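# Move yellow sponge from desk to counter behind shelving

## Task

Pick up the small yellow sponge from the desk and set it on the counter that stands behind the shelving, without moving the stacked cartons. If the cartons cut off every route to the counter, set the sponge on top of the coffee table instead. The coffee table must be standing upright at the end, the robot must neither fall nor finish tilted, and the sponge must rest on its own, not held in place by the robot.

## Robot and tools

ROBOT. TidyBot++: a mobile base (0.54 m long, 0.50 m wide, 0.38 m tall) on four driven casters, carrying one seven-joint arm with a two-finger gripper. The shoulder sits 0.12 m ahead of the base centre and 0.68 m above the floor. Two cameras: base_camera, fixed at the front of the base and tilted down (pinhole, 644x364 images), and wrist_camera, a fisheye on the hand looking along the fingers (644x476). Calibration values are supplied for both; treat them as approximate, the wrist one especially. Loose objects can occasionally get nudged by something else.

FRAMES. Base frame: origin on the floor below the base centre, x forward, y left, z up. hand_pose is reported in it and marks the point between the finger pads; its z axis runs out along the fingers and its y axis is the closing direction. Odometry is the base frame as it was at scene start; heading grows to the left, range -3.142 to 3.142. base_tilt is in degrees, forward and right positive. Odometry counts wheel turns, so slip shows as travel and drift builds over many moves.

execute_actions. Argument actions: a list holding zero or one action. An empty list just reports state and images. An action may contain:
- base: one key only, a relative offset from where the base last measured itself. translate_m: forward(+)/back, metres, -2 to 2. strafe_m: left(+)/right, metres, -2 to 2. rotate_rad: turn in place, counter-clockwise(+) from above, radians, -6.3 to 6.3.
- joints: absolute targets keyed by name, radians: joint_1_rad (unlimited; + is clockwise from above, opposite to rotate_rad), joint_2_rad shoulder -2.249 to 2.249, joint_3_rad (unlimited), joint_4_rad elbow -2.579 to 2.579, joint_5_rad (unlimited), joint_6_rad wrist -2.099 to 2.099, joint_7_rad (unlimited; hand down, + is counter-clockwise from above, at 1.57 fingers open left/right). gripper_pos 0 (open, ~85 mm gap) to 1 (closed); gap is about 85 x (1 - gripper_pos) mm. Unlimited joints take the short way; rotate further in steps under half a turn. Done tolerance 0.039 for joints 1-4, 0.056 for 5-7, 0.03 for the gripper.
- speeds: optional caps for this action: translate_m and strafe_m 0.05 to 0.5 m/s, rotate_rad 0.1 to 1.57 rad/s (defaults are the maxima).
Base and joint motions begin together. Unknown keys or out-of-range numbers get the whole call refused. A base move needing over 8.667 s is refused; actions end by 15 s. Anything left out may keep pushing toward an earlier target. cameras: list of base_camera, wrist_camera or all; omitted, null or ["all"] gives both, [] gives none.

ARM GEOMETRY. Upper arm 0.42 m, forearm 0.31 m, hand 0.31 m to the hand point. With joint_1_rad 0, joint_3_rad 3.14, joint_5_rad 0 (near the start) the arm moves in the base's x-z plane; angles from vertical (forward +) are joint_2, joint_2 - joint_4, joint_2 - joint_4 - joint_6. Reach forward = sum of length x sin(angle), height above shoulder = sum of length x cos(angle). The folded start pose has the hand pointing down, reaching 0.08 m past the base front, elbow up to 1.15 m high. A downward hand reaches at most about 0.94 m high, and only close in. Closed fingertips stick out about 20 mm beyond the hand point.

RESULTS. base_status and joint_status: done; off_target (stopped short, may still be pushing); contact_stop or time_out (target dropped, holds in place); not_followed (a self-collision check withheld arm targets, shown with a 'joint command not followed' and 'cause:' line; it may retry them later); limit_stop_at_motor_heat. For the base, done only means wheels turned fully; a blocked base can report done well short. Gripper at 1: done means empty, off_target means something is held. on_its_own lists uncommanded motion. motor_effort gives percent of max with the action's peak in brackets; readings are noisy. ARM HIT means the arm struck the base or itself. MOTOR HOT warns from 60 °C; OVER-TEMPERATURE FAULT at 75 °C lets the arm sink. A torque fault (joints 1-4 limit 104.5 N m, 5-7 limit 51.3 N m) freezes arm and gripper for 10 s and skips the rest of the call. The pictures line names images in order.

wait: seconds, 0 to 10; nothing new commanded; returns state and images.
zoom_image: camera (base_camera or wrist_camera) and region [x0, y0, x1, y1] in pixels of its latest full image, top-left origin, at most 504 by 504.
read_manual: section, only "licences"; moves nothing.
finished_scene: scene, the current scene number; ends it for good and reports success. Replying with no tool call ends everything.

ACCURACY. Friction leaves joints slightly off even when done; fix by sending last command + (wanted - read). Repeating a target changes nothing. A held object makes the arm sag; never command a held joint to its current reading. Trust images over hand_pose.

AVOID. Driving while the arm is caught on something above about 0.8 m (tipping); pulling or pushing a raised hand sideways; driving the arm into objects; grazing the floor with low fingers; dropping or slamming the sponge; knocking the cartons or the coffee table; holding loads needlessly long (heat). Release the sponge so it rests unsupported before finishing.

Each tool is called after "Call:" as name(argument=value, ...) on one line, values as JSON.

## Session

Call:
execute_actions(actions=[])

Scene clock: 0.00 s.
base_odometry: x=+0.000 y=+0.000 heading=+0.000 (m, m, rad; odometry frame)
base_tilt: forward=+0.2 right=-0.4 (deg)
base_status: not commanded
joint_positions: joint_1_rad=-0.043 joint_2_rad=-0.334 joint_3_rad=+3.142 joint_4_rad=-2.545 joint_5_rad=+0.032 joint_6_rad=-0.836 joint_7_rad=+1.580 gripper_pos=+0.000
joint_status: not commanded
motor_effort: joint_1_rad=+1 joint_2_rad=-2 joint_3_rad=-1 joint_4_rad=+15 joint_5_rad=+0 joint_6_rad=+3 joint_7_rad=+0 (%)
hand_pose: x=+0.2630 y=+0.0000 z=+0.5818 quat_wxyz=(+0.012, +0.998, +0.036, +0.048) (m; base frame)
pictures: base_camera, wrist_camera
Images, in order (width x height): base_camera 644x364, wrist_camera 644x476.

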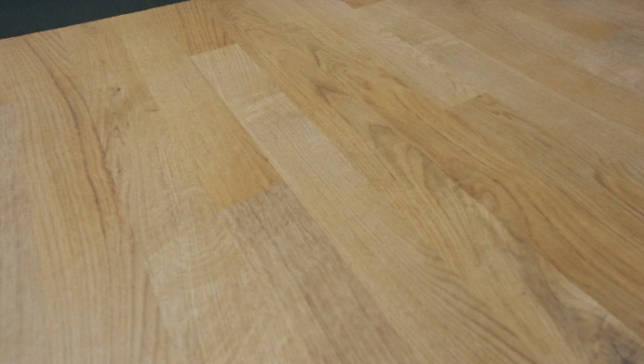

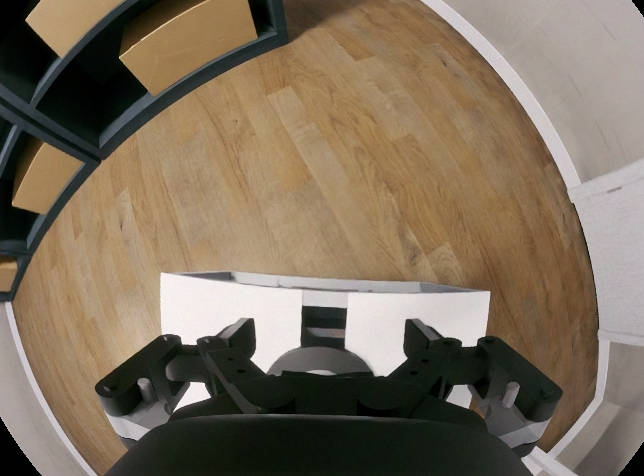

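Call:
execute_actions(actions=[{"joints":{"joint_2_rad":-0.5,"joint_4_rad":-2.2,"joint_6_rad":0.0}}], cameras=["wrist_camera"])

Scene clock: 1.87 s.
base_odometry: x=+0.000 y=+0.000 heading=+0.000 (m, m, rad; odometry frame)
base_tilt: forward=+0.2 right=-0.4 (deg)
base_status: not commanded
joint_positions: joint_1_rad=-0.043 joint_2_rad=-0.497 joint_3_rad=+3.142 joint_4_rad=-2.201 joint_5_rad=+0.032 joint_6_rad=-0.021 joint_7_rad=+1.580 gripper_pos=+0.000
joint_status: all done
motor_effort: joint_1_rad=+0(0) joint_2_rad=-3(5) joint_3_rad=-1(0) joint_4_rad=+21(21) joint_5_rad=+0(0) joint_6_rad=+10(10) joint_7_rad=+0(0) (%)
hand_pose: x=+0.5370 y=+0.0190 z=+0.9621 quat_wxyz=(+0.000, +0.759, +0.032, +0.651) (m; base frame)
pictures: wrist_camera
camera_calibration (this result's frames):
wrist_camera: T_world_to_cam=[[0.043854, -0.997894, 0.0477872, -0.0535124], [-0.139157, -0.0534683, -0.988826, 1.08546], [0.989299, 0.036714, -0.141208, -0.259448], [0, 0, 0, 1]] pos_world=[0.410068, 0.0141635, 1.03925]
Images, in order (width x height): wrist_camera 644x476.

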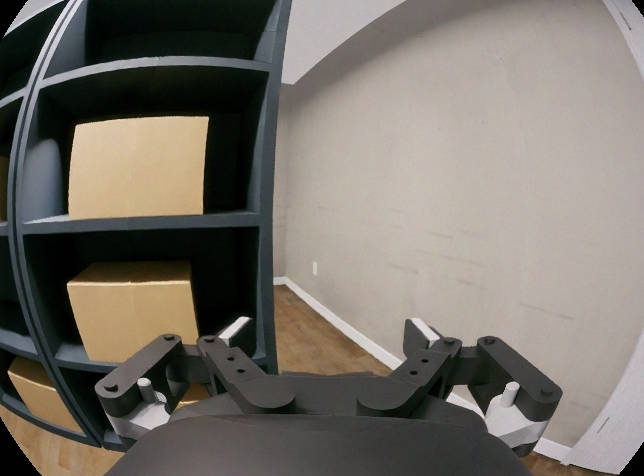

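Call:
execute_actions(actions=[{"base":{"rotate_rad":1.57}}])

Call:
execute_actions(actions=[{"base":{"rotate_rad":1.57}}])

Call:
execute_actions(actions=[{"base":{"rotate_rad":1.57}}])

Scene clock: 4.47 s.
base_odometry: x=+0.000 y=+0.000 heading=+1.569 (m, m, rad; odometry frame)
base_tilt: forward=+0.2 right=-0.4 (deg)
base_status: done
joint_positions: joint_1_rad=-0.043 joint_2_rad=-0.497 joint_3_rad=+3.142 joint_4_rad=-2.201 joint_5_rad=+0.032 joint_6_rad=-0.021 joint_7_rad=+1.580 gripper_pos=+0.000
joint_status: not commanded
motor_effort: joint_1_rad=+0(1) joint_2_rad=-3(5) joint_3_rad=+0(1) joint_4_rad=+21(21) joint_5_rad=+0(0) joint_6_rad=+9(10) joint_7_rad=+0(0) (%)
hand_pose: x=+0.5370 y=+0.0190 z=+0.9621 quat_wxyz=(+0.000, +0.759, +0.032, +0.651) (m; base frame)
pictures: base_camera, wrist_camera
camera_calibration (this result's frames):
wrist_camera: T_world_to_cam=[[0.0438539, -0.997894, 0.0477875, -0.0535128], [-0.139157, -0.0534687, -0.988826, 1.08546], [0.989299, 0.0367139, -0.141209, -0.259448], [0, 0, 0, 1]] pos_world=[0.410068, 0.0141635, 1.03925]
Images, in order (width x height): base_camera 644x364, wrist_camera 644x476.

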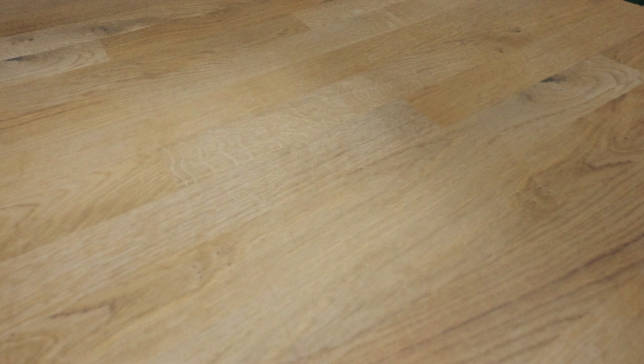

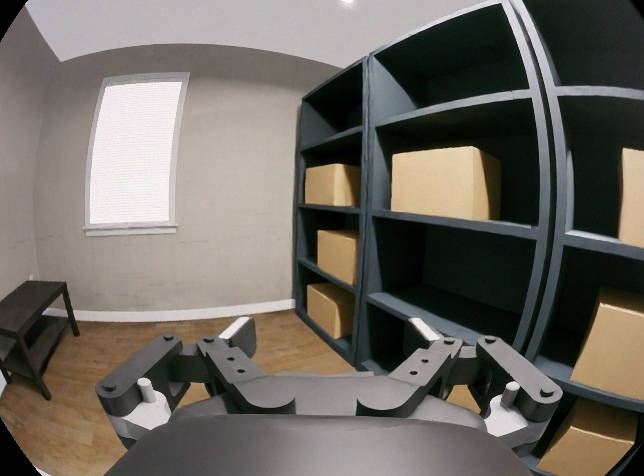

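Scene clock: 6.77 s.
base_odometry: x=+0.000 y=+0.000 heading=+3.138 (m, m, rad; odometry frame)
base_tilt: forward=+0.2 right=-0.4 (deg)
base_status: done
joint_positions: joint_1_rad=-0.043 joint_2_rad=-0.497 joint_3_rad=+3.142 joint_4_rad=-2.201 joint_5_rad=+0.032 joint_6_rad=-0.021 joint_7_rad=+1.580 gripper_pos=+0.000
joint_status: not commanded
motor_effort: joint_1_rad=+0(1) joint_2_rad=-3(5) joint_3_rad=+0(1) joint_4_rad=+21(21) joint_5_rad=-1(0) joint_6_rad=+9(10) joint_7_rad=+0(0) (%)
hand_pose: x=+0.5370 y=+0.0190 z=+0.9621 quat_wxyz=(+0.000, +0.759, +0.032, +0.651) (m; base frame)
pictures: base_camera, wrist_camera
camera_calibration (this result's frames):
wrist_camera: T_world_to_cam=[[0.0438546, -0.997894, 0.0477879, -0.0535132], [-0.139156, -0.0534691, -0.988826, 1.08546], [0.989299, 0.0367146, -0.141208, -0.259448], [0, 0, 0, 1]] pos_world=[0.410068, 0.0141637, 1.03925]
Images, in order (width x height): base_camera 644x364, wrist_camera 644x476.

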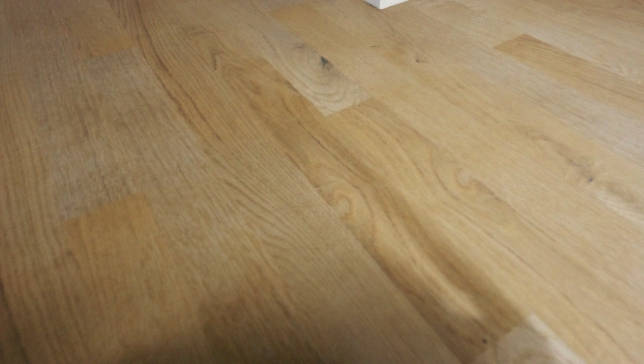

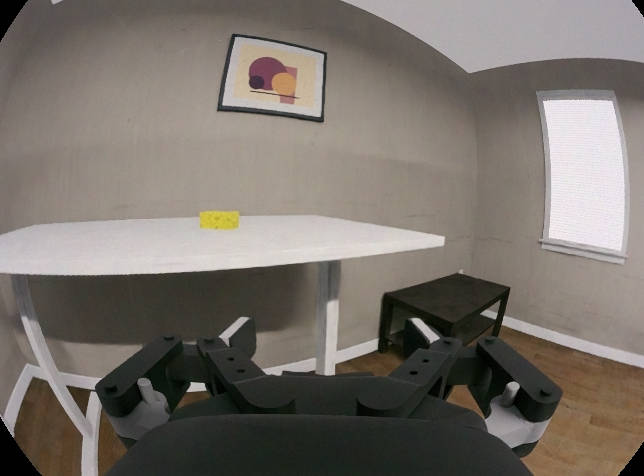

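Scene clock: 9.07 s.
base_odometry: x=+0.000 y=+0.000 heading=-1.576 (m, m, rad; odometry frame)
base_tilt: forward=+0.2 right=-0.4 (deg)
base_status: done
joint_positions: joint_1_rad=-0.043 joint_2_rad=-0.497 joint_3_rad=+3.142 joint_4_rad=-2.201 joint_5_rad=+0.032 joint_6_rad=-0.021 joint_7_rad=+1.580 gripper_pos=+0.000
joint_status: not commanded
motor_effort: joint_1_rad=+0(1) joint_2_rad=-4(5) joint_3_rad=+0(1) joint_4_rad=+21(21) joint_5_rad=+0(0) joint_6_rad=+9(10) joint_7_rad=+0(0) (%)
hand_pose: x=+0.5370 y=+0.0190 z=+0.9621 quat_wxyz=(+0.000, +0.759, +0.032, +0.651) (m; base frame)
pictures: base_camera, wrist_camera
camera_calibration (this result's frames):
wrist_camera: T_world_to_cam=[[0.0438541, -0.997894, 0.0477874, -0.0535127], [-0.139157, -0.0534686, -0.988826, 1.08546], [0.989299, 0.0367142, -0.141208, -0.259448], [0, 0, 0, 1]] pos_world=[0.410068, 0.0141635, 1.03925]
Images, in order (width x height): base_camera 644x364, wrist_camera 644x476.

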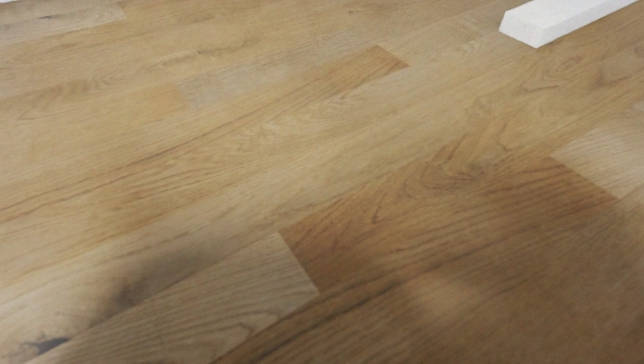

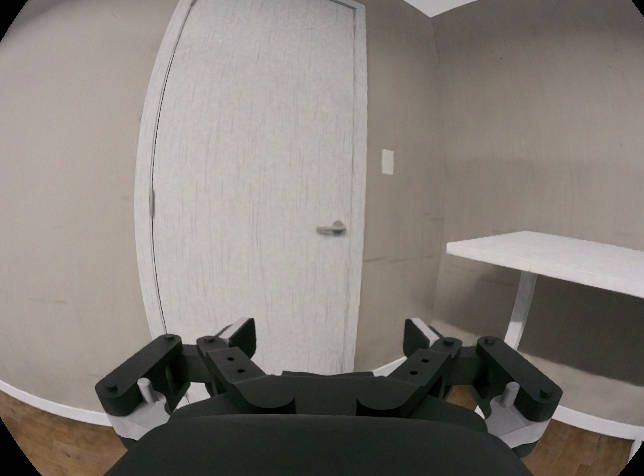

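Call:
execute_actions(actions=[{"base":{"rotate_rad":-1.09},"joints":{"joint_1_rad":0.0,"joint_6_rad":-0.3}}])

Scene clock: 12.30 s.
base_odometry: x=+0.000 y=+0.000 heading=-2.665 (m, m, rad; odometry frame)
base_tilt: forward=+0.2 right=-0.4 (deg)
base_status: done
joint_positions: joint_1_rad=-0.013 joint_2_rad=-0.497 joint_3_rad=+3.142 joint_4_rad=-2.203 joint_5_rad=+0.032 joint_6_rad=-0.289 joint_7_rad=+1.580 gripper_pos=+0.000
joint_status: all done
motor_effort: joint_1_rad=+0(2) joint_2_rad=-3(4) joint_3_rad=+0(1) joint_4_rad=+21(22) joint_5_rad=+1(0) joint_6_rad=+9(11) joint_7_rad=+0(0) (%)
hand_pose: x=+0.5134 y=+0.0038 z=+0.8810 quat_wxyz=(+0.011, +0.840, +0.020, +0.542) (m; base frame)
pictures: base_camera, wrist_camera
camera_calibration (this result's frames):
wrist_camera: T_world_to_cam=[[0.0188817, -0.998666, 0.0480545, -0.0512631], [-0.400205, -0.0515939, -0.914972, 1.07009], [0.916231, -0.00195544, -0.400645, 0.019208], [0, 0, 0, 1]] pos_world=[0.411625, 0.00405321, 0.989265]
Images, in order (width x height): base_camera 644x364, wrist_camera 644x476.

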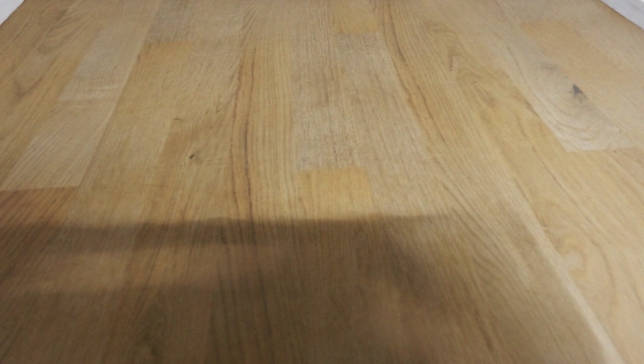

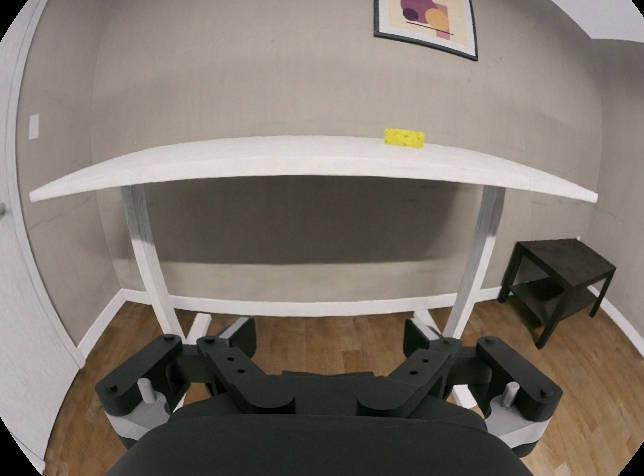

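Call:
execute_actions(actions=[{"base":{"translate_m":0.3},"joints":{"joint_2_rad":-0.2,"joint_4_rad":-1.2,"joint_6_rad":-1.1}}])

Scene clock: 15.83 s.
base_odometry: x=-0.267 y=-0.138 heading=-2.665 (m, m, rad; odometry frame)
base_tilt: forward=+0.2 right=-0.4 (deg)
base_status: done
joint_positions: joint_1_rad=-0.013 joint_2_rad=-0.213 joint_3_rad=+3.142 joint_4_rad=-1.208 joint_5_rad=+0.032 joint_6_rad=-1.066 joint_7_rad=+1.580 gripper_pos=+0.000
joint_status: all done
motor_effort: joint_1_rad=+0(0) joint_2_rad=-10(13) joint_3_rad=+0(1) joint_4_rad=+18(22) joint_5_rad=+0(1) joint_6_rad=+9(10) joint_7_rad=+0(0) (%)
hand_pose: x=+0.5682 y=-0.0015 z=+1.1176 quat_wxyz=(+0.015, +0.857, +0.009, +0.514) (m; base frame)
pictures: base_camera, wrist_camera
camera_calibration (this result's frames):
wrist_camera: T_world_to_cam=[[-0.00207327, -0.999073, 0.0430007, -0.0513279], [-0.460578, -0.0372143, -0.886839, 1.31113], [0.887617, -0.0216438, -0.460074, 0.146481], [0, 0, 0, 1]] pos_world=[0.473751, 0.000682879, 1.23236]
Images, in order (width x height): base_camera 644x364, wrist_camera 644x476.

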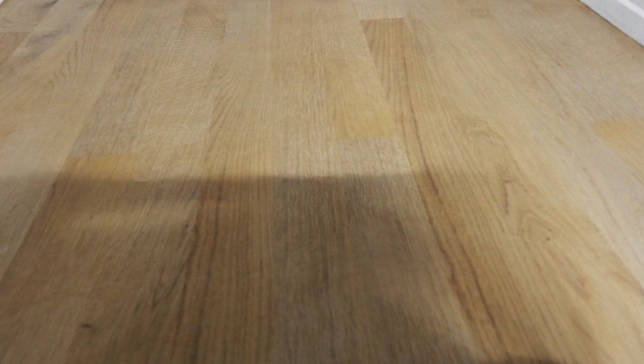

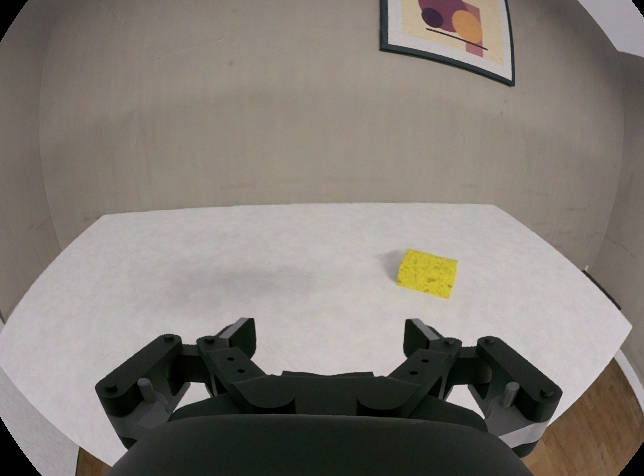

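Call:
zoom_image(camera="wrist_camera", region=[360, 220, 500, 320])

Region (360, 220, 500, 320) of wrist_camera's 644x476 image, scaled by 3.600; it fills the top 360 rows of this view, and the rest is white.

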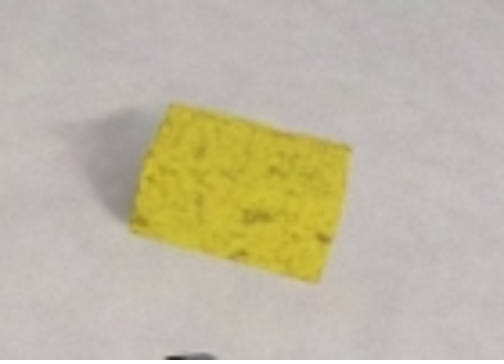

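Call:
execute_actions(actions=[{"base":{"strafe_m":-0.76},"joints":{"joint_1_rad":-0.74,"joint_7_rad":1.57}}])

Scene clock: 24.20 s.
base_odometry: x=-0.616 y=+0.538 heading=-2.665 (m, m, rad; odometry frame)
base_tilt: forward=+0.2 right=-0.4 (deg)
base_status: done
joint_positions: joint_1_rad=-0.718 joint_2_rad=-0.205 joint_3_rad=+3.142 joint_4_rad=-1.208 joint_5_rad=+0.032 joint_6_rad=-1.069 joint_7_rad=+1.580 gripper_pos=+0.000
joint_status: all done
motor_effort: joint_1_rad=+0(1) joint_2_rad=-10(12) joint_3_rad=-1(2) joint_4_rad=+18(18) joint_5_rad=+1(1) joint_6_rad=+9(9) joint_7_rad=+0(0) (%)
hand_pose: x=+0.4647 y=+0.2918 z=+1.1134 quat_wxyz=(-0.162, +0.804, +0.305, +0.484) (m; base frame)
pictures: base_camera, wrist_camera
camera_calibration (this result's frames):
wrist_camera: T_world_to_cam=[[0.645586, -0.76247, 0.043117, -0.128481], [-0.333939, -0.332621, -0.881957, 1.29251], [0.686807, 0.55498, -0.469354, 0.178096], [0, 0, 0, 1]] pos_world=[0.392248, 0.233114, 1.22907]
Images, in order (width x height): base_camera 644x364, wrist_camera 644x476.

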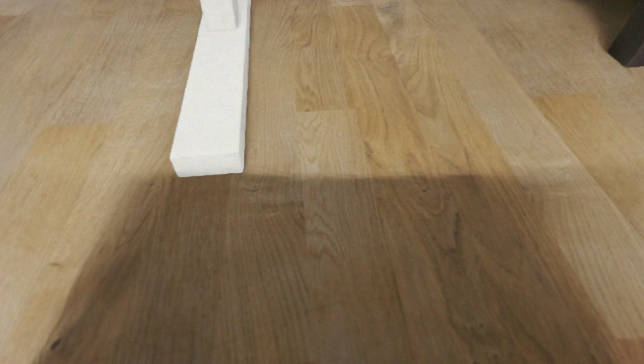

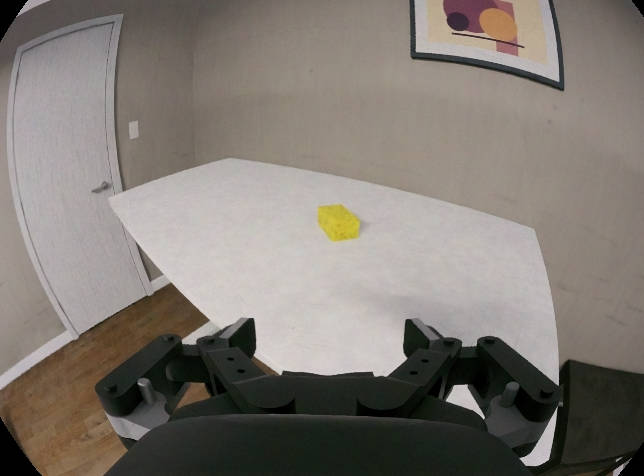

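Call:
zoom_image(camera="wrist_camera", region=[290, 180, 390, 260])

Region (290, 180, 390, 260) of wrist_camera's 644x476 image, scaled by 5.040; it fills the top 403 rows of this view, and the rest is white.

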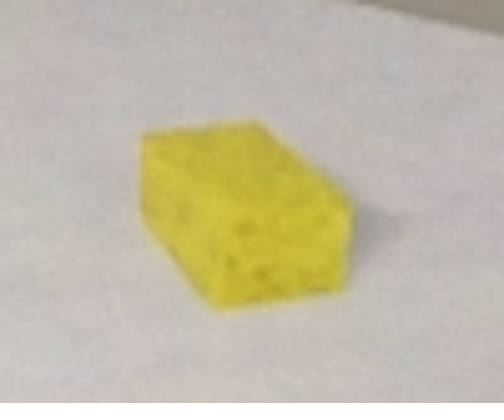

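Call:
execute_actions(actions=[{"base":{"translate_m":0.18},"joints":{"joint_1_rad":-0.81,"joint_2_rad":0.219,"joint_4_rad":-1.252,"joint_6_rad":-0.536}}])

Scene clock: 28.10 s.
base_odometry: x=-0.776 y=+0.455 heading=-2.665 (m, m, rad; odometry frame)
base_tilt: forward=+0.2 right=-0.4 (deg)
base_status: done
joint_positions: joint_1_rad=-0.787 joint_2_rad=+0.219 joint_3_rad=+3.142 joint_4_rad=-1.252 joint_5_rad=+0.032 joint_6_rad=-0.569 joint_7_rad=+1.580 gripper_pos=+0.000
joint_status: all done
motor_effort: joint_1_rad=+0(2) joint_2_rad=-28(36) joint_3_rad=-1(1) joint_4_rad=+20(23) joint_5_rad=+0(1) joint_6_rad=+9(9) joint_7_rad=+0(0) (%)
hand_pose: x=+0.6030 y=+0.4800 z=+0.9834 quat_wxyz=(-0.185, +0.783, +0.337, +0.490) (m; base frame)
pictures: base_camera, wrist_camera
camera_calibration (this result's frames):
wrist_camera: T_world_to_cam=[[0.706611, -0.705967, 0.0480693, -0.137481], [-0.281459, -0.342743, -0.896274, 1.27401], [0.649216, 0.619788, -0.440887, -0.118776], [0, 0, 0, 1]] pos_world=[0.532838, 0.413217, 1.0961]
Images, in order (width x height): base_camera 644x364, wrist_camera 644x476.

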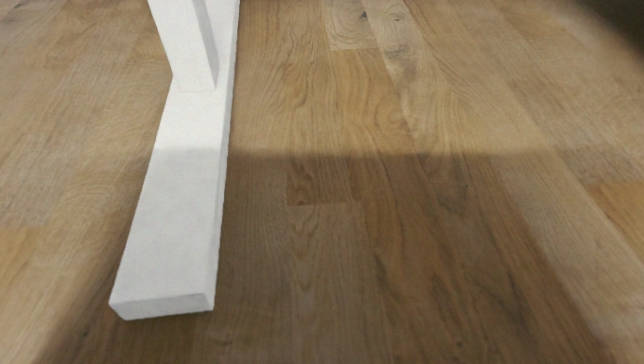

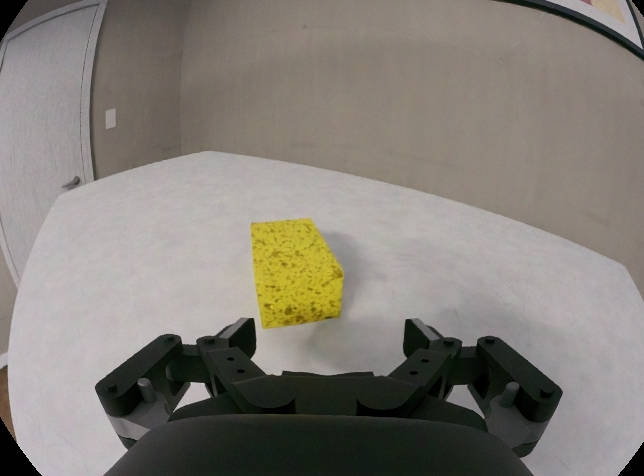

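Call:
execute_actions(actions=[{"joints":{"joint_1_rad":-0.848,"joint_2_rad":0.262,"joint_4_rad":-1.323,"joint_6_rad":-0.40}}], cameras=["wrist_camera"])

Scene clock: 30.10 s.
base_odometry: x=-0.776 y=+0.455 heading=-2.665 (m, m, rad; odometry frame)
base_tilt: forward=+0.2 right=-0.4 (deg)
base_status: not commanded
joint_positions: joint_1_rad=-0.830 joint_2_rad=+0.259 joint_3_rad=+3.142 joint_4_rad=-1.314 joint_5_rad=+0.032 joint_6_rad=-0.426 joint_7_rad=+1.580 gripper_pos=+0.000
joint_status: all done
motor_effort: joint_1_rad=+0(1) joint_2_rad=-30(32) joint_3_rad=-1(1) joint_4_rad=+21(21) joint_5_rad=+0(1) joint_6_rad=+9(10) joint_7_rad=+0(1) (%)
hand_pose: x=+0.5969 y=+0.5186 z=+0.9587 quat_wxyz=(-0.203, +0.764, +0.351, +0.501) (m; base frame)
pictures: wrist_camera
camera_calibration (this result's frames):
wrist_camera: T_world_to_cam=[[0.738099, -0.672962, 0.0482913, -0.140831], [-0.239641, -0.328399, -0.913634, 1.24762], [0.630699, 0.66278, -0.40366, -0.196501], [0, 0, 0, 1]] pos_world=[0.526861, 0.44518, 1.06735]
Images, in order (width x height): wrist_camera 644x476.

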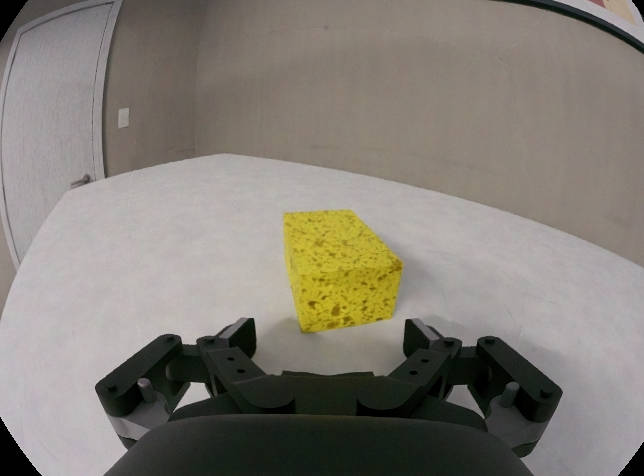

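Call:
execute_actions(actions=[{"joints":{"joint_1_rad":-0.60,"joint_2_rad":0.292,"joint_4_rad":-1.134,"joint_5_rad":-0.3,"joint_7_rad":1.9}}], cameras=[])

Call:
execute_actions(actions=[{"joints":{"joint_5_rad":-0.636,"joint_6_rad":-0.73,"joint_7_rad":2.276}}], cameras=["wrist_camera"])

Scene clock: 34.33 s.
base_odometry: x=-0.776 y=+0.455 heading=-2.665 (m, m, rad; odometry frame)
base_tilt: forward=+0.2 right=-0.5 (deg)
base_status: not commanded
joint_positions: joint_1_rad=-0.609 joint_2_rad=+0.281 joint_3_rad=+3.142 joint_4_rad=-1.141 joint_5_rad=-0.263 joint_6_rad=-0.426 joint_7_rad=+1.863 gripper_pos=+0.000
joint_status: all done
motor_effort: joint_1_rad=+0(3) joint_2_rad=-31(30) joint_3_rad=-1(3) joint_4_rad=+21(21) joint_5_rad=-1(2) joint_6_rad=+9(9) joint_7_rad=+0(0) (%)
hand_pose: x=+0.6950 y=+0.4439 z=+1.0518 quat_wxyz=(-0.208, +0.740, +0.288, +0.572) (m; base frame)
pictures: none
No camera images: the call's "cameras" was empty. Leave "cameras" out to get every camera's image.

Scene clock: 35.13 s.
base_odometry: x=-0.776 y=+0.455 heading=-2.665 (m, m, rad; odometry frame)
base_tilt: forward=+0.2 right=-0.4 (deg)
base_status: not commanded
joint_positions: joint_1_rad=-0.608 joint_2_rad=+0.285 joint_3_rad=+3.142 joint_4_rad=-1.139 joint_5_rad=-0.619 joint_6_rad=-0.721 joint_7_rad=+2.258 gripper_pos=+0.000
joint_status: all done
motor_effort: joint_1_rad=+0(3) joint_2_rad=-30(31) joint_3_rad=-1(3) joint_4_rad=+20(21) joint_5_rad=-3(4) joint_6_rad=+7(10) joint_7_rad=+0(0) (%)
hand_pose: x=+0.6124 y=+0.4905 z=+1.0001 quat_wxyz=(-0.268, +0.730, +0.421, +0.466) (m; base frame)
pictures: wrist_camera
camera_calibration (this result's frames):
wrist_camera: T_world_to_cam=[[0.863769, -0.503793, 0.00975149, -0.294624], [-0.199658, -0.35996, -0.911354, 1.26864], [0.462644, 0.785253, -0.411508, -0.12029], [0, 0, 0, 1]] pos_world=[0.563432, 0.402688, 1.10955]
Images, in order (width x height): wrist_camera 644x476.

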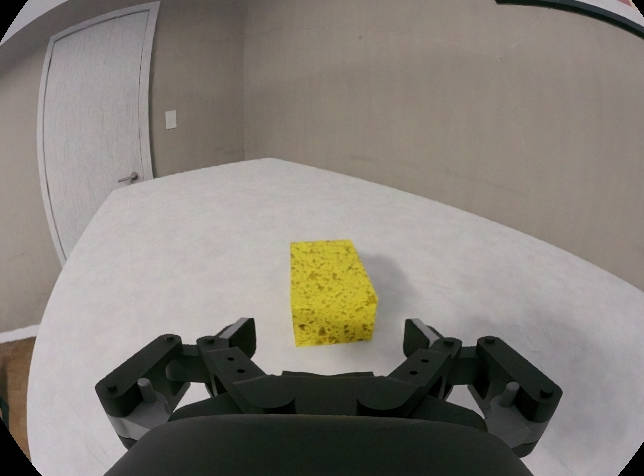

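Call:
execute_actions(actions=[{"joints":{"joint_1_rad":-0.66,"joint_2_rad":0.472,"joint_4_rad":-0.97,"joint_5_rad":-0.576,"joint_6_rad":-0.682,"joint_7_rad":2.209}}], cameras=["wrist_camera"])

Scene clock: 36.63 s.
base_odometry: x=-0.776 y=+0.455 heading=-2.665 (m, m, rad; odometry frame)
base_tilt: forward=+0.2 right=-0.5 (deg)
base_status: not commanded
joint_positions: joint_1_rad=-0.640 joint_2_rad=+0.470 joint_3_rad=+3.142 joint_4_rad=-0.978 joint_5_rad=-0.615 joint_6_rad=-0.708 joint_7_rad=+2.249 gripper_pos=+0.000
joint_status: all done
motor_effort: joint_1_rad=+0(1) joint_2_rad=-36(39) joint_3_rad=-2(2) joint_4_rad=+20(20) joint_5_rad=-3(3) joint_6_rad=+7(7) joint_7_rad=+0(1) (%)
hand_pose: x=+0.6560 y=+0.5473 z=+0.9600 quat_wxyz=(-0.273, +0.731, +0.428, +0.456) (m; base frame)
pictures: wrist_camera
camera_calibration (this result's frames):
wrist_camera: T_world_to_cam=[[0.873819, -0.486249, -0.00153808, -0.308578], [-0.207475, -0.369981, -0.905576, 1.26623], [0.439767, 0.791629, -0.424181, -0.177871], [0, 0, 0, 1]] pos_world=[0.610575, 0.459243, 1.07074]
Images, in order (width x height): wrist_camera 644x476.

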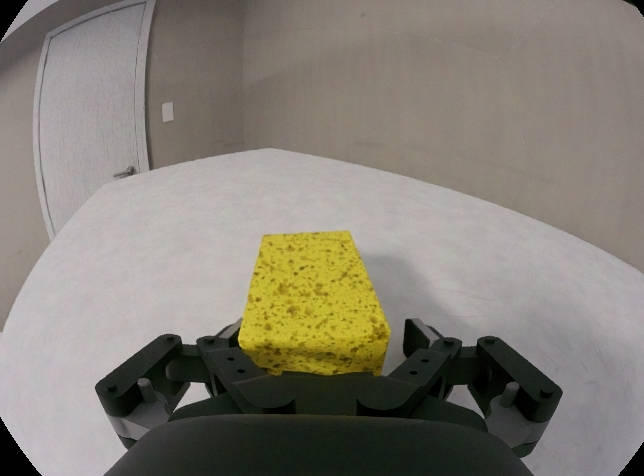

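Call:
execute_actions(actions=[{"joints":{"joint_1_rad":-0.69,"joint_2_rad":0.546,"joint_4_rad":-0.892}}], cameras=["wrist_camera"])

Scene clock: 38.13 s.
base_odometry: x=-0.776 y=+0.455 heading=-2.665 (m, m, rad; odometry frame)
base_tilt: forward=+0.2 right=-0.5 (deg)
base_status: not commanded
joint_positions: joint_1_rad=-0.670 joint_2_rad=+0.534 joint_3_rad=+3.142 joint_4_rad=-0.897 joint_5_rad=-0.614 joint_6_rad=-0.704 joint_7_rad=+2.248 gripper_pos=+0.000
joint_status: all done
motor_effort: joint_1_rad=+0(1) joint_2_rad=-37(39) joint_3_rad=-2(2) joint_4_rad=+20(20) joint_5_rad=-2(3) joint_6_rad=+7(7) joint_7_rad=+0(1) (%)
hand_pose: x=+0.6603 y=+0.5783 z=+0.9578 quat_wxyz=(-0.281, +0.720, +0.437, +0.461) (m; base frame)
pictures: wrist_camera
camera_calibration (this result's frames):
wrist_camera: T_world_to_cam=[[0.886418, -0.462847, 0.00596227, -0.326333], [-0.183667, -0.363513, -0.913304, 1.26459], [0.424888, 0.808474, -0.407235, -0.221445], [0, 0, 0, 1]] pos_world=[0.615619, 0.487685, 1.06672]
Images, in order (width x height): wrist_camera 644x476.

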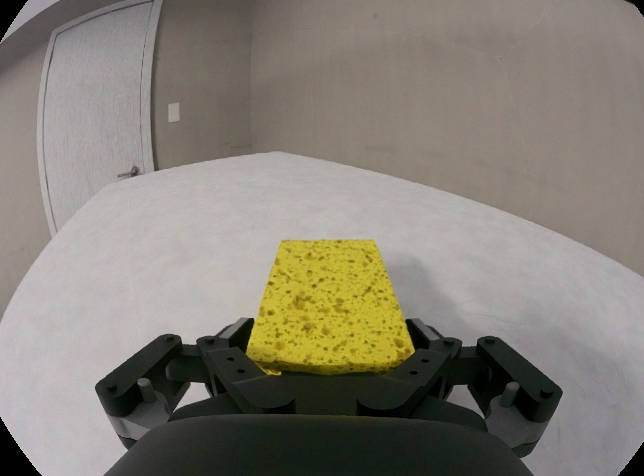

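Call:
execute_actions(actions=[{"joints":{"joint_2_rad":0.564}}], cameras=["wrist_camera"])

Call:
execute_actions(actions=[{"joints":{"gripper_pos":1.0}}], cameras=["wrist_camera"])

Scene clock: 38.93 s.
base_odometry: x=-0.776 y=+0.455 heading=-2.665 (m, m, rad; odometry frame)
base_tilt: forward=+0.2 right=-0.5 (deg)
base_status: not commanded
joint_positions: joint_1_rad=-0.670 joint_2_rad=+0.538 joint_3_rad=+3.142 joint_4_rad=-0.892 joint_5_rad=-0.614 joint_6_rad=-0.704 joint_7_rad=+2.248 gripper_pos=+0.000
joint_status: all done
motor_effort: joint_1_rad=+0(0) joint_2_rad=-36(37) joint_3_rad=-2(2) joint_4_rad=+18(20) joint_5_rad=-2(3) joint_6_rad=+7(7) joint_7_rad=+0(0) (%)
hand_pose: x=+0.6615 y=+0.5793 z=+0.9576 quat_wxyz=(-0.281, +0.720, +0.437, +0.461) (m; base frame)
pictures: wrist_camera
camera_calibration (this result's frames):
wrist_camera: T_world_to_cam=[[0.886372, -0.462933, 0.00622117, -0.327118], [-0.183058, -0.362778, -0.913719, 1.26453], [0.425247, 0.808756, -0.406299, -0.224092], [0, 0, 0, 1]] pos_world=[0.616724, 0.488544, 1.06641]
Images, in order (width x height): wrist_camera 644x476.

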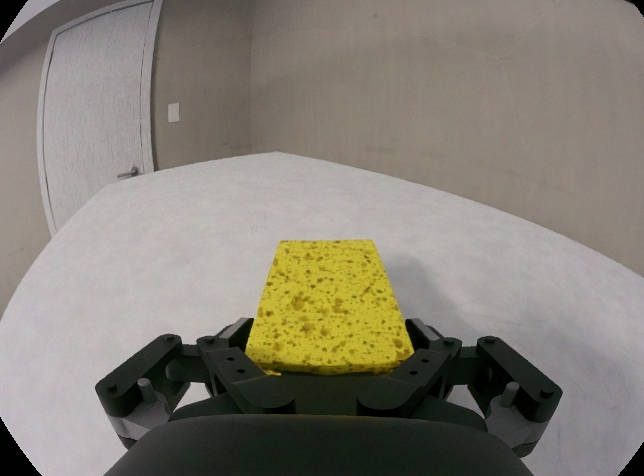

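Scene clock: 40.03 s.
base_odometry: x=-0.776 y=+0.455 heading=-2.665 (m, m, rad; odometry frame)
base_tilt: forward=+0.2 right=-0.5 (deg)
base_status: not commanded
joint_positions: joint_1_rad=-0.671 joint_2_rad=+0.538 joint_3_rad=+3.142 joint_4_rad=-0.885 joint_5_rad=-0.614 joint_6_rad=-0.704 joint_7_rad=+2.247 gripper_pos=+0.387
joint_status: gripper_pos off_target (ended at +0.387, target +1.000)
motor_effort: joint_1_rad=+0(1) joint_2_rad=-34(36) joint_3_rad=-1(1) joint_4_rad=+17(18) joint_5_rad=-1(3) joint_6_rad=+6(5) joint_7_rad=+0(0) (%)
hand_pose: x=+0.6615 y=+0.5803 z=+0.9613 quat_wxyz=(-0.282, +0.718, +0.437, +0.464) (m; base frame)
pictures: wrist_camera
camera_calibration (this result's frames):
wrist_camera: T_world_to_cam=[[0.88653, -0.462591, 0.00857599, -0.329248], [-0.178274, -0.35864, -0.916295, 1.2652], [0.426946, 0.810794, -0.400413, -0.231316], [0, 0, 0, 1]] pos_world=[0.616201, 0.488995, 1.0695]
Images, in order (width x height): wrist_camera 644x476.

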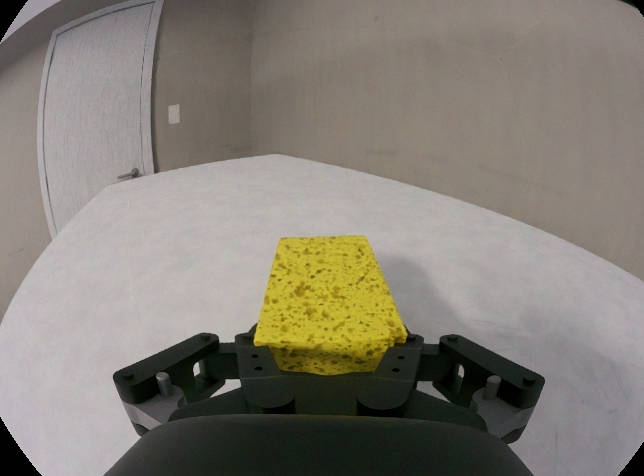

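Call:
execute_actions(actions=[{"joints":{"joint_2_rad":0.30,"joint_4_rad":-1.0}}])

Scene clock: 42.03 s.
base_odometry: x=-0.776 y=+0.455 heading=-2.665 (m, m, rad; odometry frame)
base_tilt: forward=+0.2 right=-0.5 (deg)
base_status: not commanded
joint_positions: joint_1_rad=-0.671 joint_2_rad=+0.299 joint_3_rad=+3.142 joint_4_rad=-0.992 joint_5_rad=-0.612 joint_6_rad=-0.704 joint_7_rad=+2.247 gripper_pos=+0.387
joint_status: all done
motor_effort: joint_1_rad=+0(0) joint_2_rad=-30(43) joint_3_rad=-1(2) joint_4_rad=+20(22) joint_5_rad=-3(3) joint_6_rad=+8(8) joint_7_rad=+0(0) (%)
hand_pose: x=+0.5943 y=+0.5266 z=+1.0784 quat_wxyz=(-0.287, +0.680, +0.431, +0.518) (m; base frame)
pictures: base_camera, wrist_camera
camera_calibration (this result's frames):
wrist_camera: T_world_to_cam=[[0.882509, -0.465898, 0.0641552, -0.351329], [-0.0795378, -0.282307, -0.956021, 1.2852], [0.46352, 0.838595, -0.286195, -0.271757], [0, 0, 0, 1]] pos_world=[0.538238, 0.427032, 1.17345]
Images, in order (width x height): base_camera 644x364, wrist_camera 644x476.

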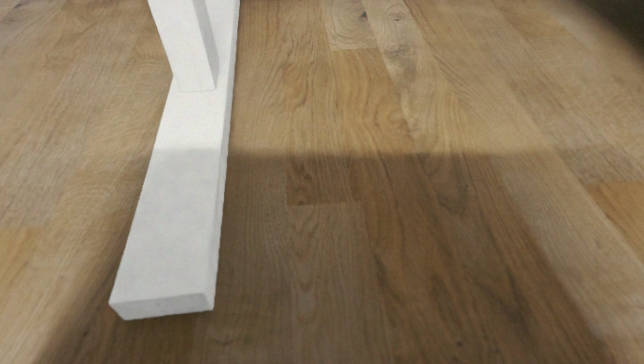

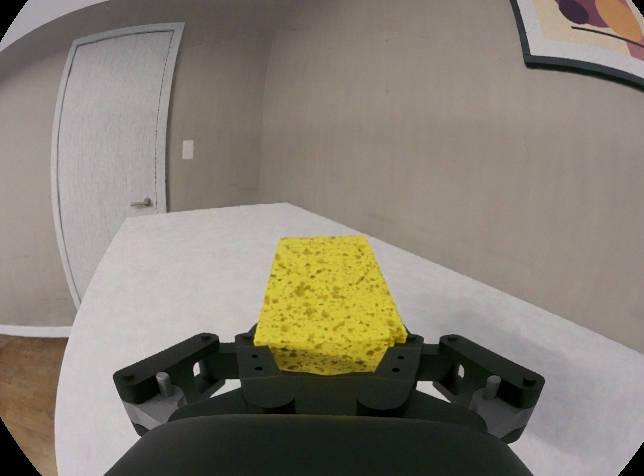

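Call:
execute_actions(actions=[{"base":{"translate_m":-0.45},"joints":{"joint_1_rad":0.0,"joint_2_rad":-0.5,"joint_4_rad":-2.2,"joint_5_rad":0.0,"joint_6_rad":0.0,"joint_7_rad":1.57}}], cameras=["wrist_camera"])

Call:
execute_actions(actions=[{"base":{"rotate_rad":3.14}}])

Scene clock: 45.10 s.
base_odometry: x=-0.376 y=+0.662 heading=-2.665 (m, m, rad; odometry frame)
base_tilt: forward=+0.2 right=-0.4 (deg)
base_status: done
joint_positions: joint_1_rad=-0.022 joint_2_rad=-0.496 joint_3_rad=+3.142 joint_4_rad=-2.193 joint_5_rad=-0.037 joint_6_rad=-0.036 joint_7_rad=+1.609 gripper_pos=+0.387
joint_status: all done
motor_effort: joint_1_rad=+0(5) joint_2_rad=-3(33) joint_3_rad=+0(4) joint_4_rad=+21(22) joint_5_rad=+0(4) joint_6_rad=+10(10) joint_7_rad=+0(0) (%)
hand_pose: x=+0.5377 y=+0.0112 z=+0.9624 quat_wxyz=(-0.008, +0.762, +0.009, +0.648) (m; base frame)
pictures: wrist_camera
camera_calibration (this result's frames):
wrist_camera: T_world_to_cam=[[0.0195209, -0.999781, 0.00748589, -0.00947175], [-0.148826, -0.0103096, -0.98881, 1.09007], [0.988671, 0.0181884, -0.148995, -0.251792], [0, 0, 0, 1]] pos_world=[0.411356, 0.00634822, 1.04043]
Images, in order (width x height): wrist_camera 644x476.

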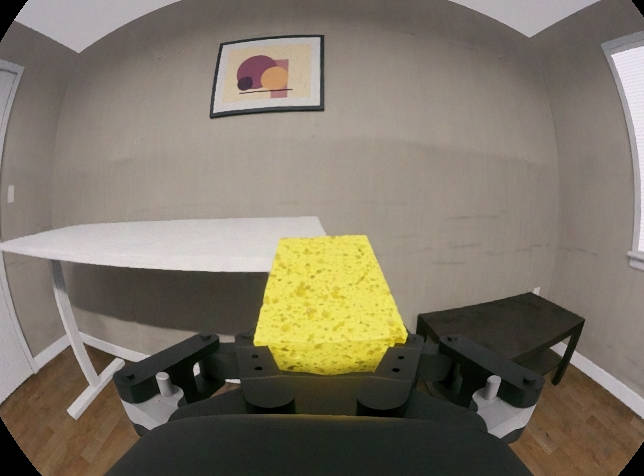

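Scene clock: 48.40 s.
base_odometry: x=-0.376 y=+0.661 heading=+0.474 (m, m, rad; odometry frame)
base_tilt: forward=+0.2 right=-0.4 (deg)
base_status: done
joint_positions: joint_1_rad=-0.019 joint_2_rad=-0.496 joint_3_rad=+3.142 joint_4_rad=-2.193 joint_5_rad=-0.037 joint_6_rad=-0.034 joint_7_rad=+1.609 gripper_pos=+0.387
joint_status: not commanded
motor_effort: joint_1_rad=+0(2) joint_2_rad=-4(5) joint_3_rad=+0(1) joint_4_rad=+21(21) joint_5_rad=+0(0) joint_6_rad=+9(10) joint_7_rad=+0(0) (%)
hand_pose: x=+0.5378 y=+0.0096 z=+0.9628 quat_wxyz=(-0.006, +0.761, +0.008, +0.648) (m; base frame)
pictures: base_camera, wrist_camera
camera_calibration (this result's frames):
wrist_camera: T_world_to_cam=[[0.0157062, -0.999849, 0.00748789, -0.00901274], [-0.147506, -0.00972385, -0.989013, 1.08996], [0.988936, 0.0144291, -0.147636, -0.253223], [0, 0, 0, 1]] pos_world=[0.411338, 0.00524097, 1.04066]
Images, in order (width x height): base_camera 644x364, wrist_camera 644x476.

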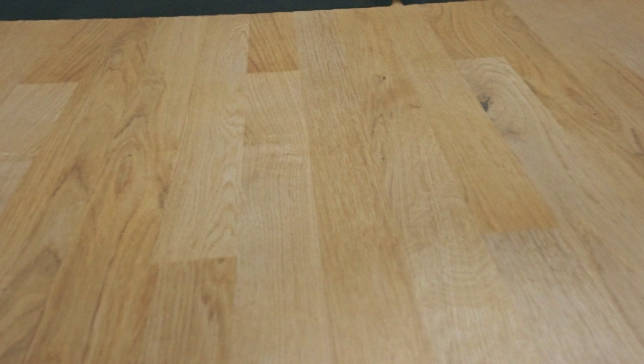

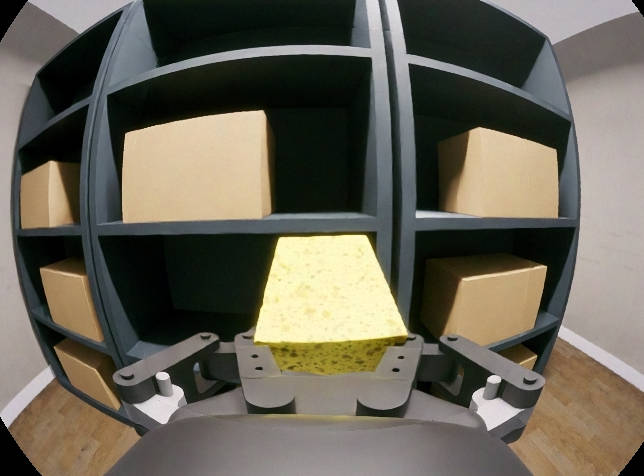

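Call:
execute_actions(actions=[{"base":{"strafe_m":-1.4}}])

Scene clock: 53.00 s.
base_odometry: x=+0.266 y=-0.583 heading=+0.475 (m, m, rad; odometry frame)
base_tilt: forward=+0.2 right=-0.4 (deg)
base_status: done
joint_positions: joint_1_rad=-0.018 joint_2_rad=-0.496 joint_3_rad=+3.142 joint_4_rad=-2.193 joint_5_rad=-0.037 joint_6_rad=-0.034 joint_7_rad=+1.609 gripper_pos=+0.387
joint_status: not commanded
motor_effort: joint_1_rad=+0(0) joint_2_rad=-4(4) joint_3_rad=+0(2) joint_4_rad=+21(22) joint_5_rad=-1(0) joint_6_rad=+9(10) joint_7_rad=+0(0) (%)
hand_pose: x=+0.5378 y=+0.0095 z=+0.9628 quat_wxyz=(-0.006, +0.761, +0.008, +0.648) (m; base frame)
pictures: base_camera, wrist_camera
camera_calibration (this result's frames):
wrist_camera: T_world_to_cam=[[0.0152679, -0.999855, 0.00748777, -0.00896025], [-0.147467, -0.00965847, -0.98902, 1.08995], [0.988949, 0.0139961, -0.147593, -0.253268], [0, 0, 0, 1]] pos_world=[0.411339, 0.00511308, 1.04067]
Images, in order (width x height): base_camera 644x364, wrist_camera 644x476.

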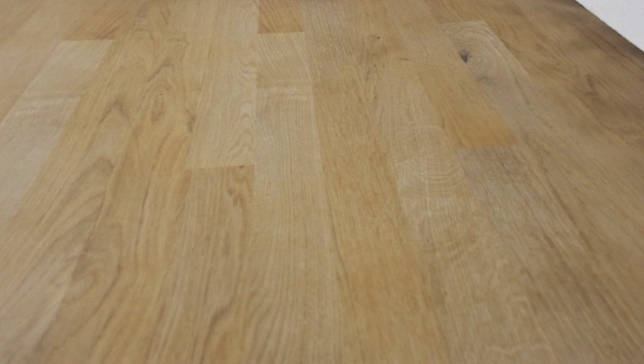

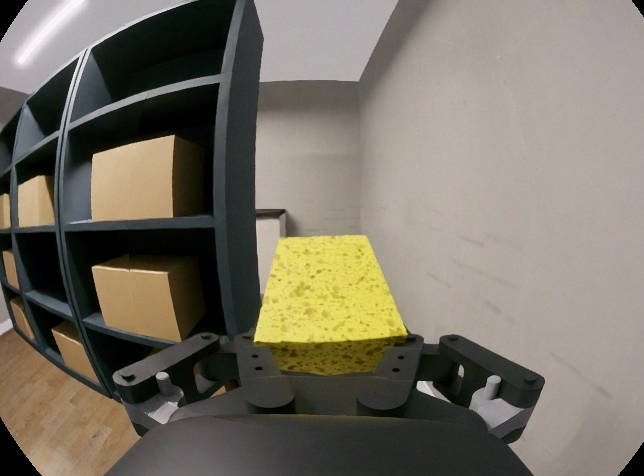

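Call:
execute_actions(actions=[{"base":{"strafe_m":-0.13},"joints":{"joint_6_rad":-0.55}}])

Scene clock: 54.80 s.
base_odometry: x=+0.325 y=-0.699 heading=+0.477 (m, m, rad; odometry frame)
base_tilt: forward=+0.2 right=-0.4 (deg)
base_status: done
joint_positions: joint_1_rad=-0.018 joint_2_rad=-0.496 joint_3_rad=+3.142 joint_4_rad=-2.201 joint_5_rad=-0.036 joint_6_rad=-0.543 joint_7_rad=+1.609 gripper_pos=+0.387
joint_status: all done
motor_effort: joint_1_rad=+0(1) joint_2_rad=-2(4) joint_3_rad=+0(1) joint_4_rad=+20(22) joint_5_rad=-1(1) joint_6_rad=+7(9) joint_7_rad=+0(0) (%)
hand_pose: x=+0.4728 y=+0.0137 z=+0.8152 quat_wxyz=(-0.011, +0.901, +0.016, +0.433) (m; base frame)
pictures: base_camera, wrist_camera
camera_calibration (this result's frames):
wrist_camera: T_world_to_cam=[[0.0369062, -0.999316, 0.00215574, -0.00854364], [-0.615747, -0.0244394, -0.787565, 0.991846], [0.787079, 0.0277386, -0.616228, 0.266504], [0, 0, 0, 1]] pos_world=[0.401282, 0.00830982, 0.945389]
Images, in order (width x height): base_camera 644x364, wrist_camera 644x476.

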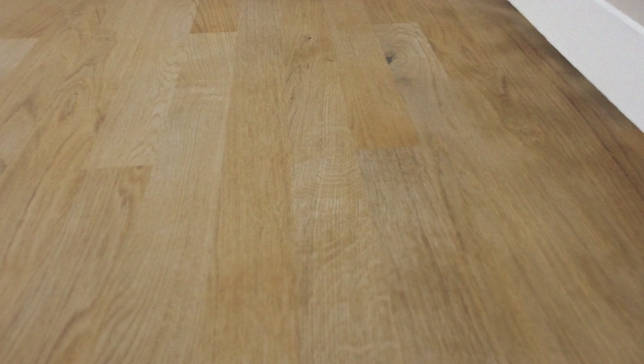

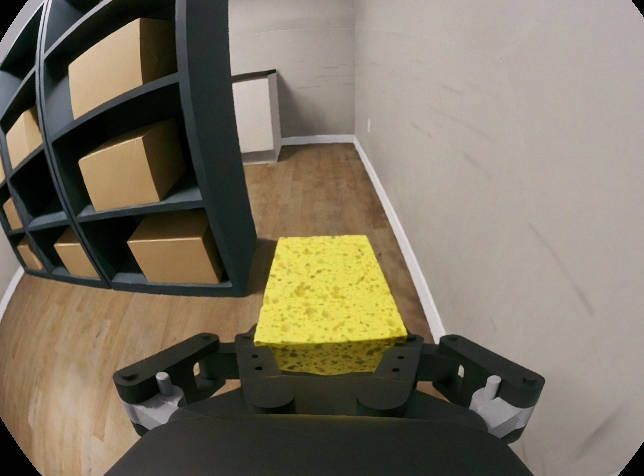

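Call:
execute_actions(actions=[{"base":{"rotate_rad":0.075}}], cameras=[])

Call:
execute_actions(actions=[{"base":{"strafe_m":-0.09}}], cameras=[])

Call:
execute_actions(actions=[{"base":{"translate_m":0.9}}])

Scene clock: 56.30 s.
base_odometry: x=+0.326 y=-0.699 heading=+0.552 (m, m, rad; odometry frame)
base_tilt: forward=+0.2 right=-0.4 (deg)
base_status: done
joint_positions: joint_1_rad=-0.018 joint_2_rad=-0.496 joint_3_rad=+3.142 joint_4_rad=-2.201 joint_5_rad=-0.036 joint_6_rad=-0.543 joint_7_rad=+1.609 gripper_pos=+0.387
joint_status: not commanded
motor_effort: joint_1_rad=+0(1) joint_2_rad=-3(3) joint_3_rad=+0(1) joint_4_rad=+20(20) joint_5_rad=+0(1) joint_6_rad=+9(8) joint_7_rad=+0(0) (%)
hand_pose: x=+0.4728 y=+0.0134 z=+0.8152 quat_wxyz=(-0.011, +0.901, +0.015, +0.433) (m; base frame)
pictures: none
No camera images: the call's "cameras" was empty. Leave "cameras" out to get every camera's image.

Scene clock: 57.50 s.
base_odometry: x=+0.373 y=-0.776 heading=+0.554 (m, m, rad; odometry frame)
base_tilt: forward=+0.2 right=-0.4 (deg)
base_status: done
joint_positions: joint_1_rad=-0.018 joint_2_rad=-0.496 joint_3_rad=+3.142 joint_4_rad=-2.201 joint_5_rad=-0.036 joint_6_rad=-0.543 joint_7_rad=+1.609 gripper_pos=+0.387
joint_status: not commanded
motor_effort: joint_1_rad=+0(1) joint_2_rad=-2(3) joint_3_rad=+0(2) joint_4_rad=+20(20) joint_5_rad=-1(1) joint_6_rad=+9(8) joint_7_rad=+0(0) (%)
hand_pose: x=+0.4728 y=+0.0133 z=+0.8152 quat_wxyz=(-0.010, +0.901, +0.015, +0.433) (m; base frame)
pictures: none
No camera images: the call's "cameras" was empty. Leave "cameras" out to get every camera's image.

Scene clock: 60.67 s.
base_odometry: x=+1.139 y=-0.303 heading=+0.553 (m, m, rad; odometry frame)
base_tilt: forward=+0.2 right=-0.4 (deg)
base_status: done
joint_positions: joint_1_rad=-0.018 joint_2_rad=-0.497 joint_3_rad=+3.142 joint_4_rad=-2.201 joint_5_rad=-0.036 joint_6_rad=-0.543 joint_7_rad=+1.609 gripper_pos=+0.387
joint_status: not commanded
motor_effort: joint_1_rad=+0(1) joint_2_rad=-3(5) joint_3_rad=+0(1) joint_4_rad=+20(21) joint_5_rad=+0(0) joint_6_rad=+8(8) joint_7_rad=+0(0) (%)
hand_pose: x=+0.4727 y=+0.0133 z=+0.8156 quat_wxyz=(-0.010, +0.901, +0.015, +0.433) (m; base frame)
pictures: base_camera, wrist_camera
camera_calibration (this result's frames):
wrist_camera: T_world_to_cam=[[0.036318, -0.999336, 0.00276699, -0.00909358], [-0.614954, -0.0245311, -0.788182, 0.99217], [0.787726, 0.0269236, -0.615437, 0.265891], [0, 0, 0, 1]] pos_world=[0.40102, 0.00809272, 0.945674]
Images, in order (width x height): base_camera 644x364, wrist_camera 644x476.

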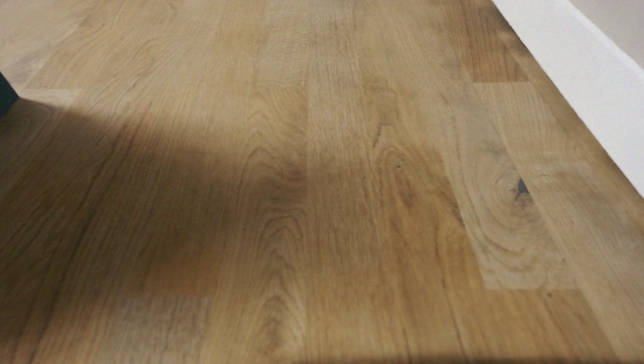

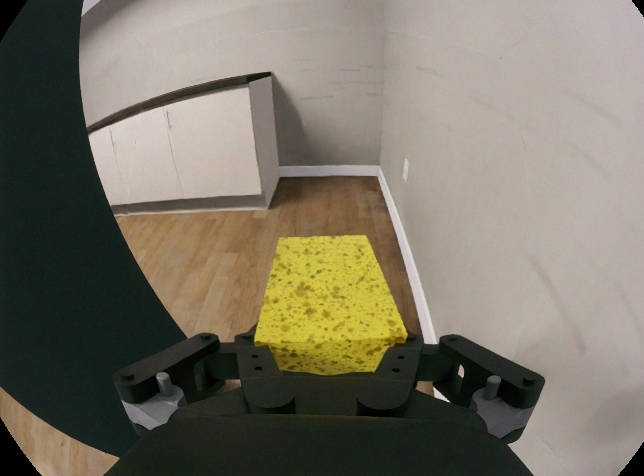

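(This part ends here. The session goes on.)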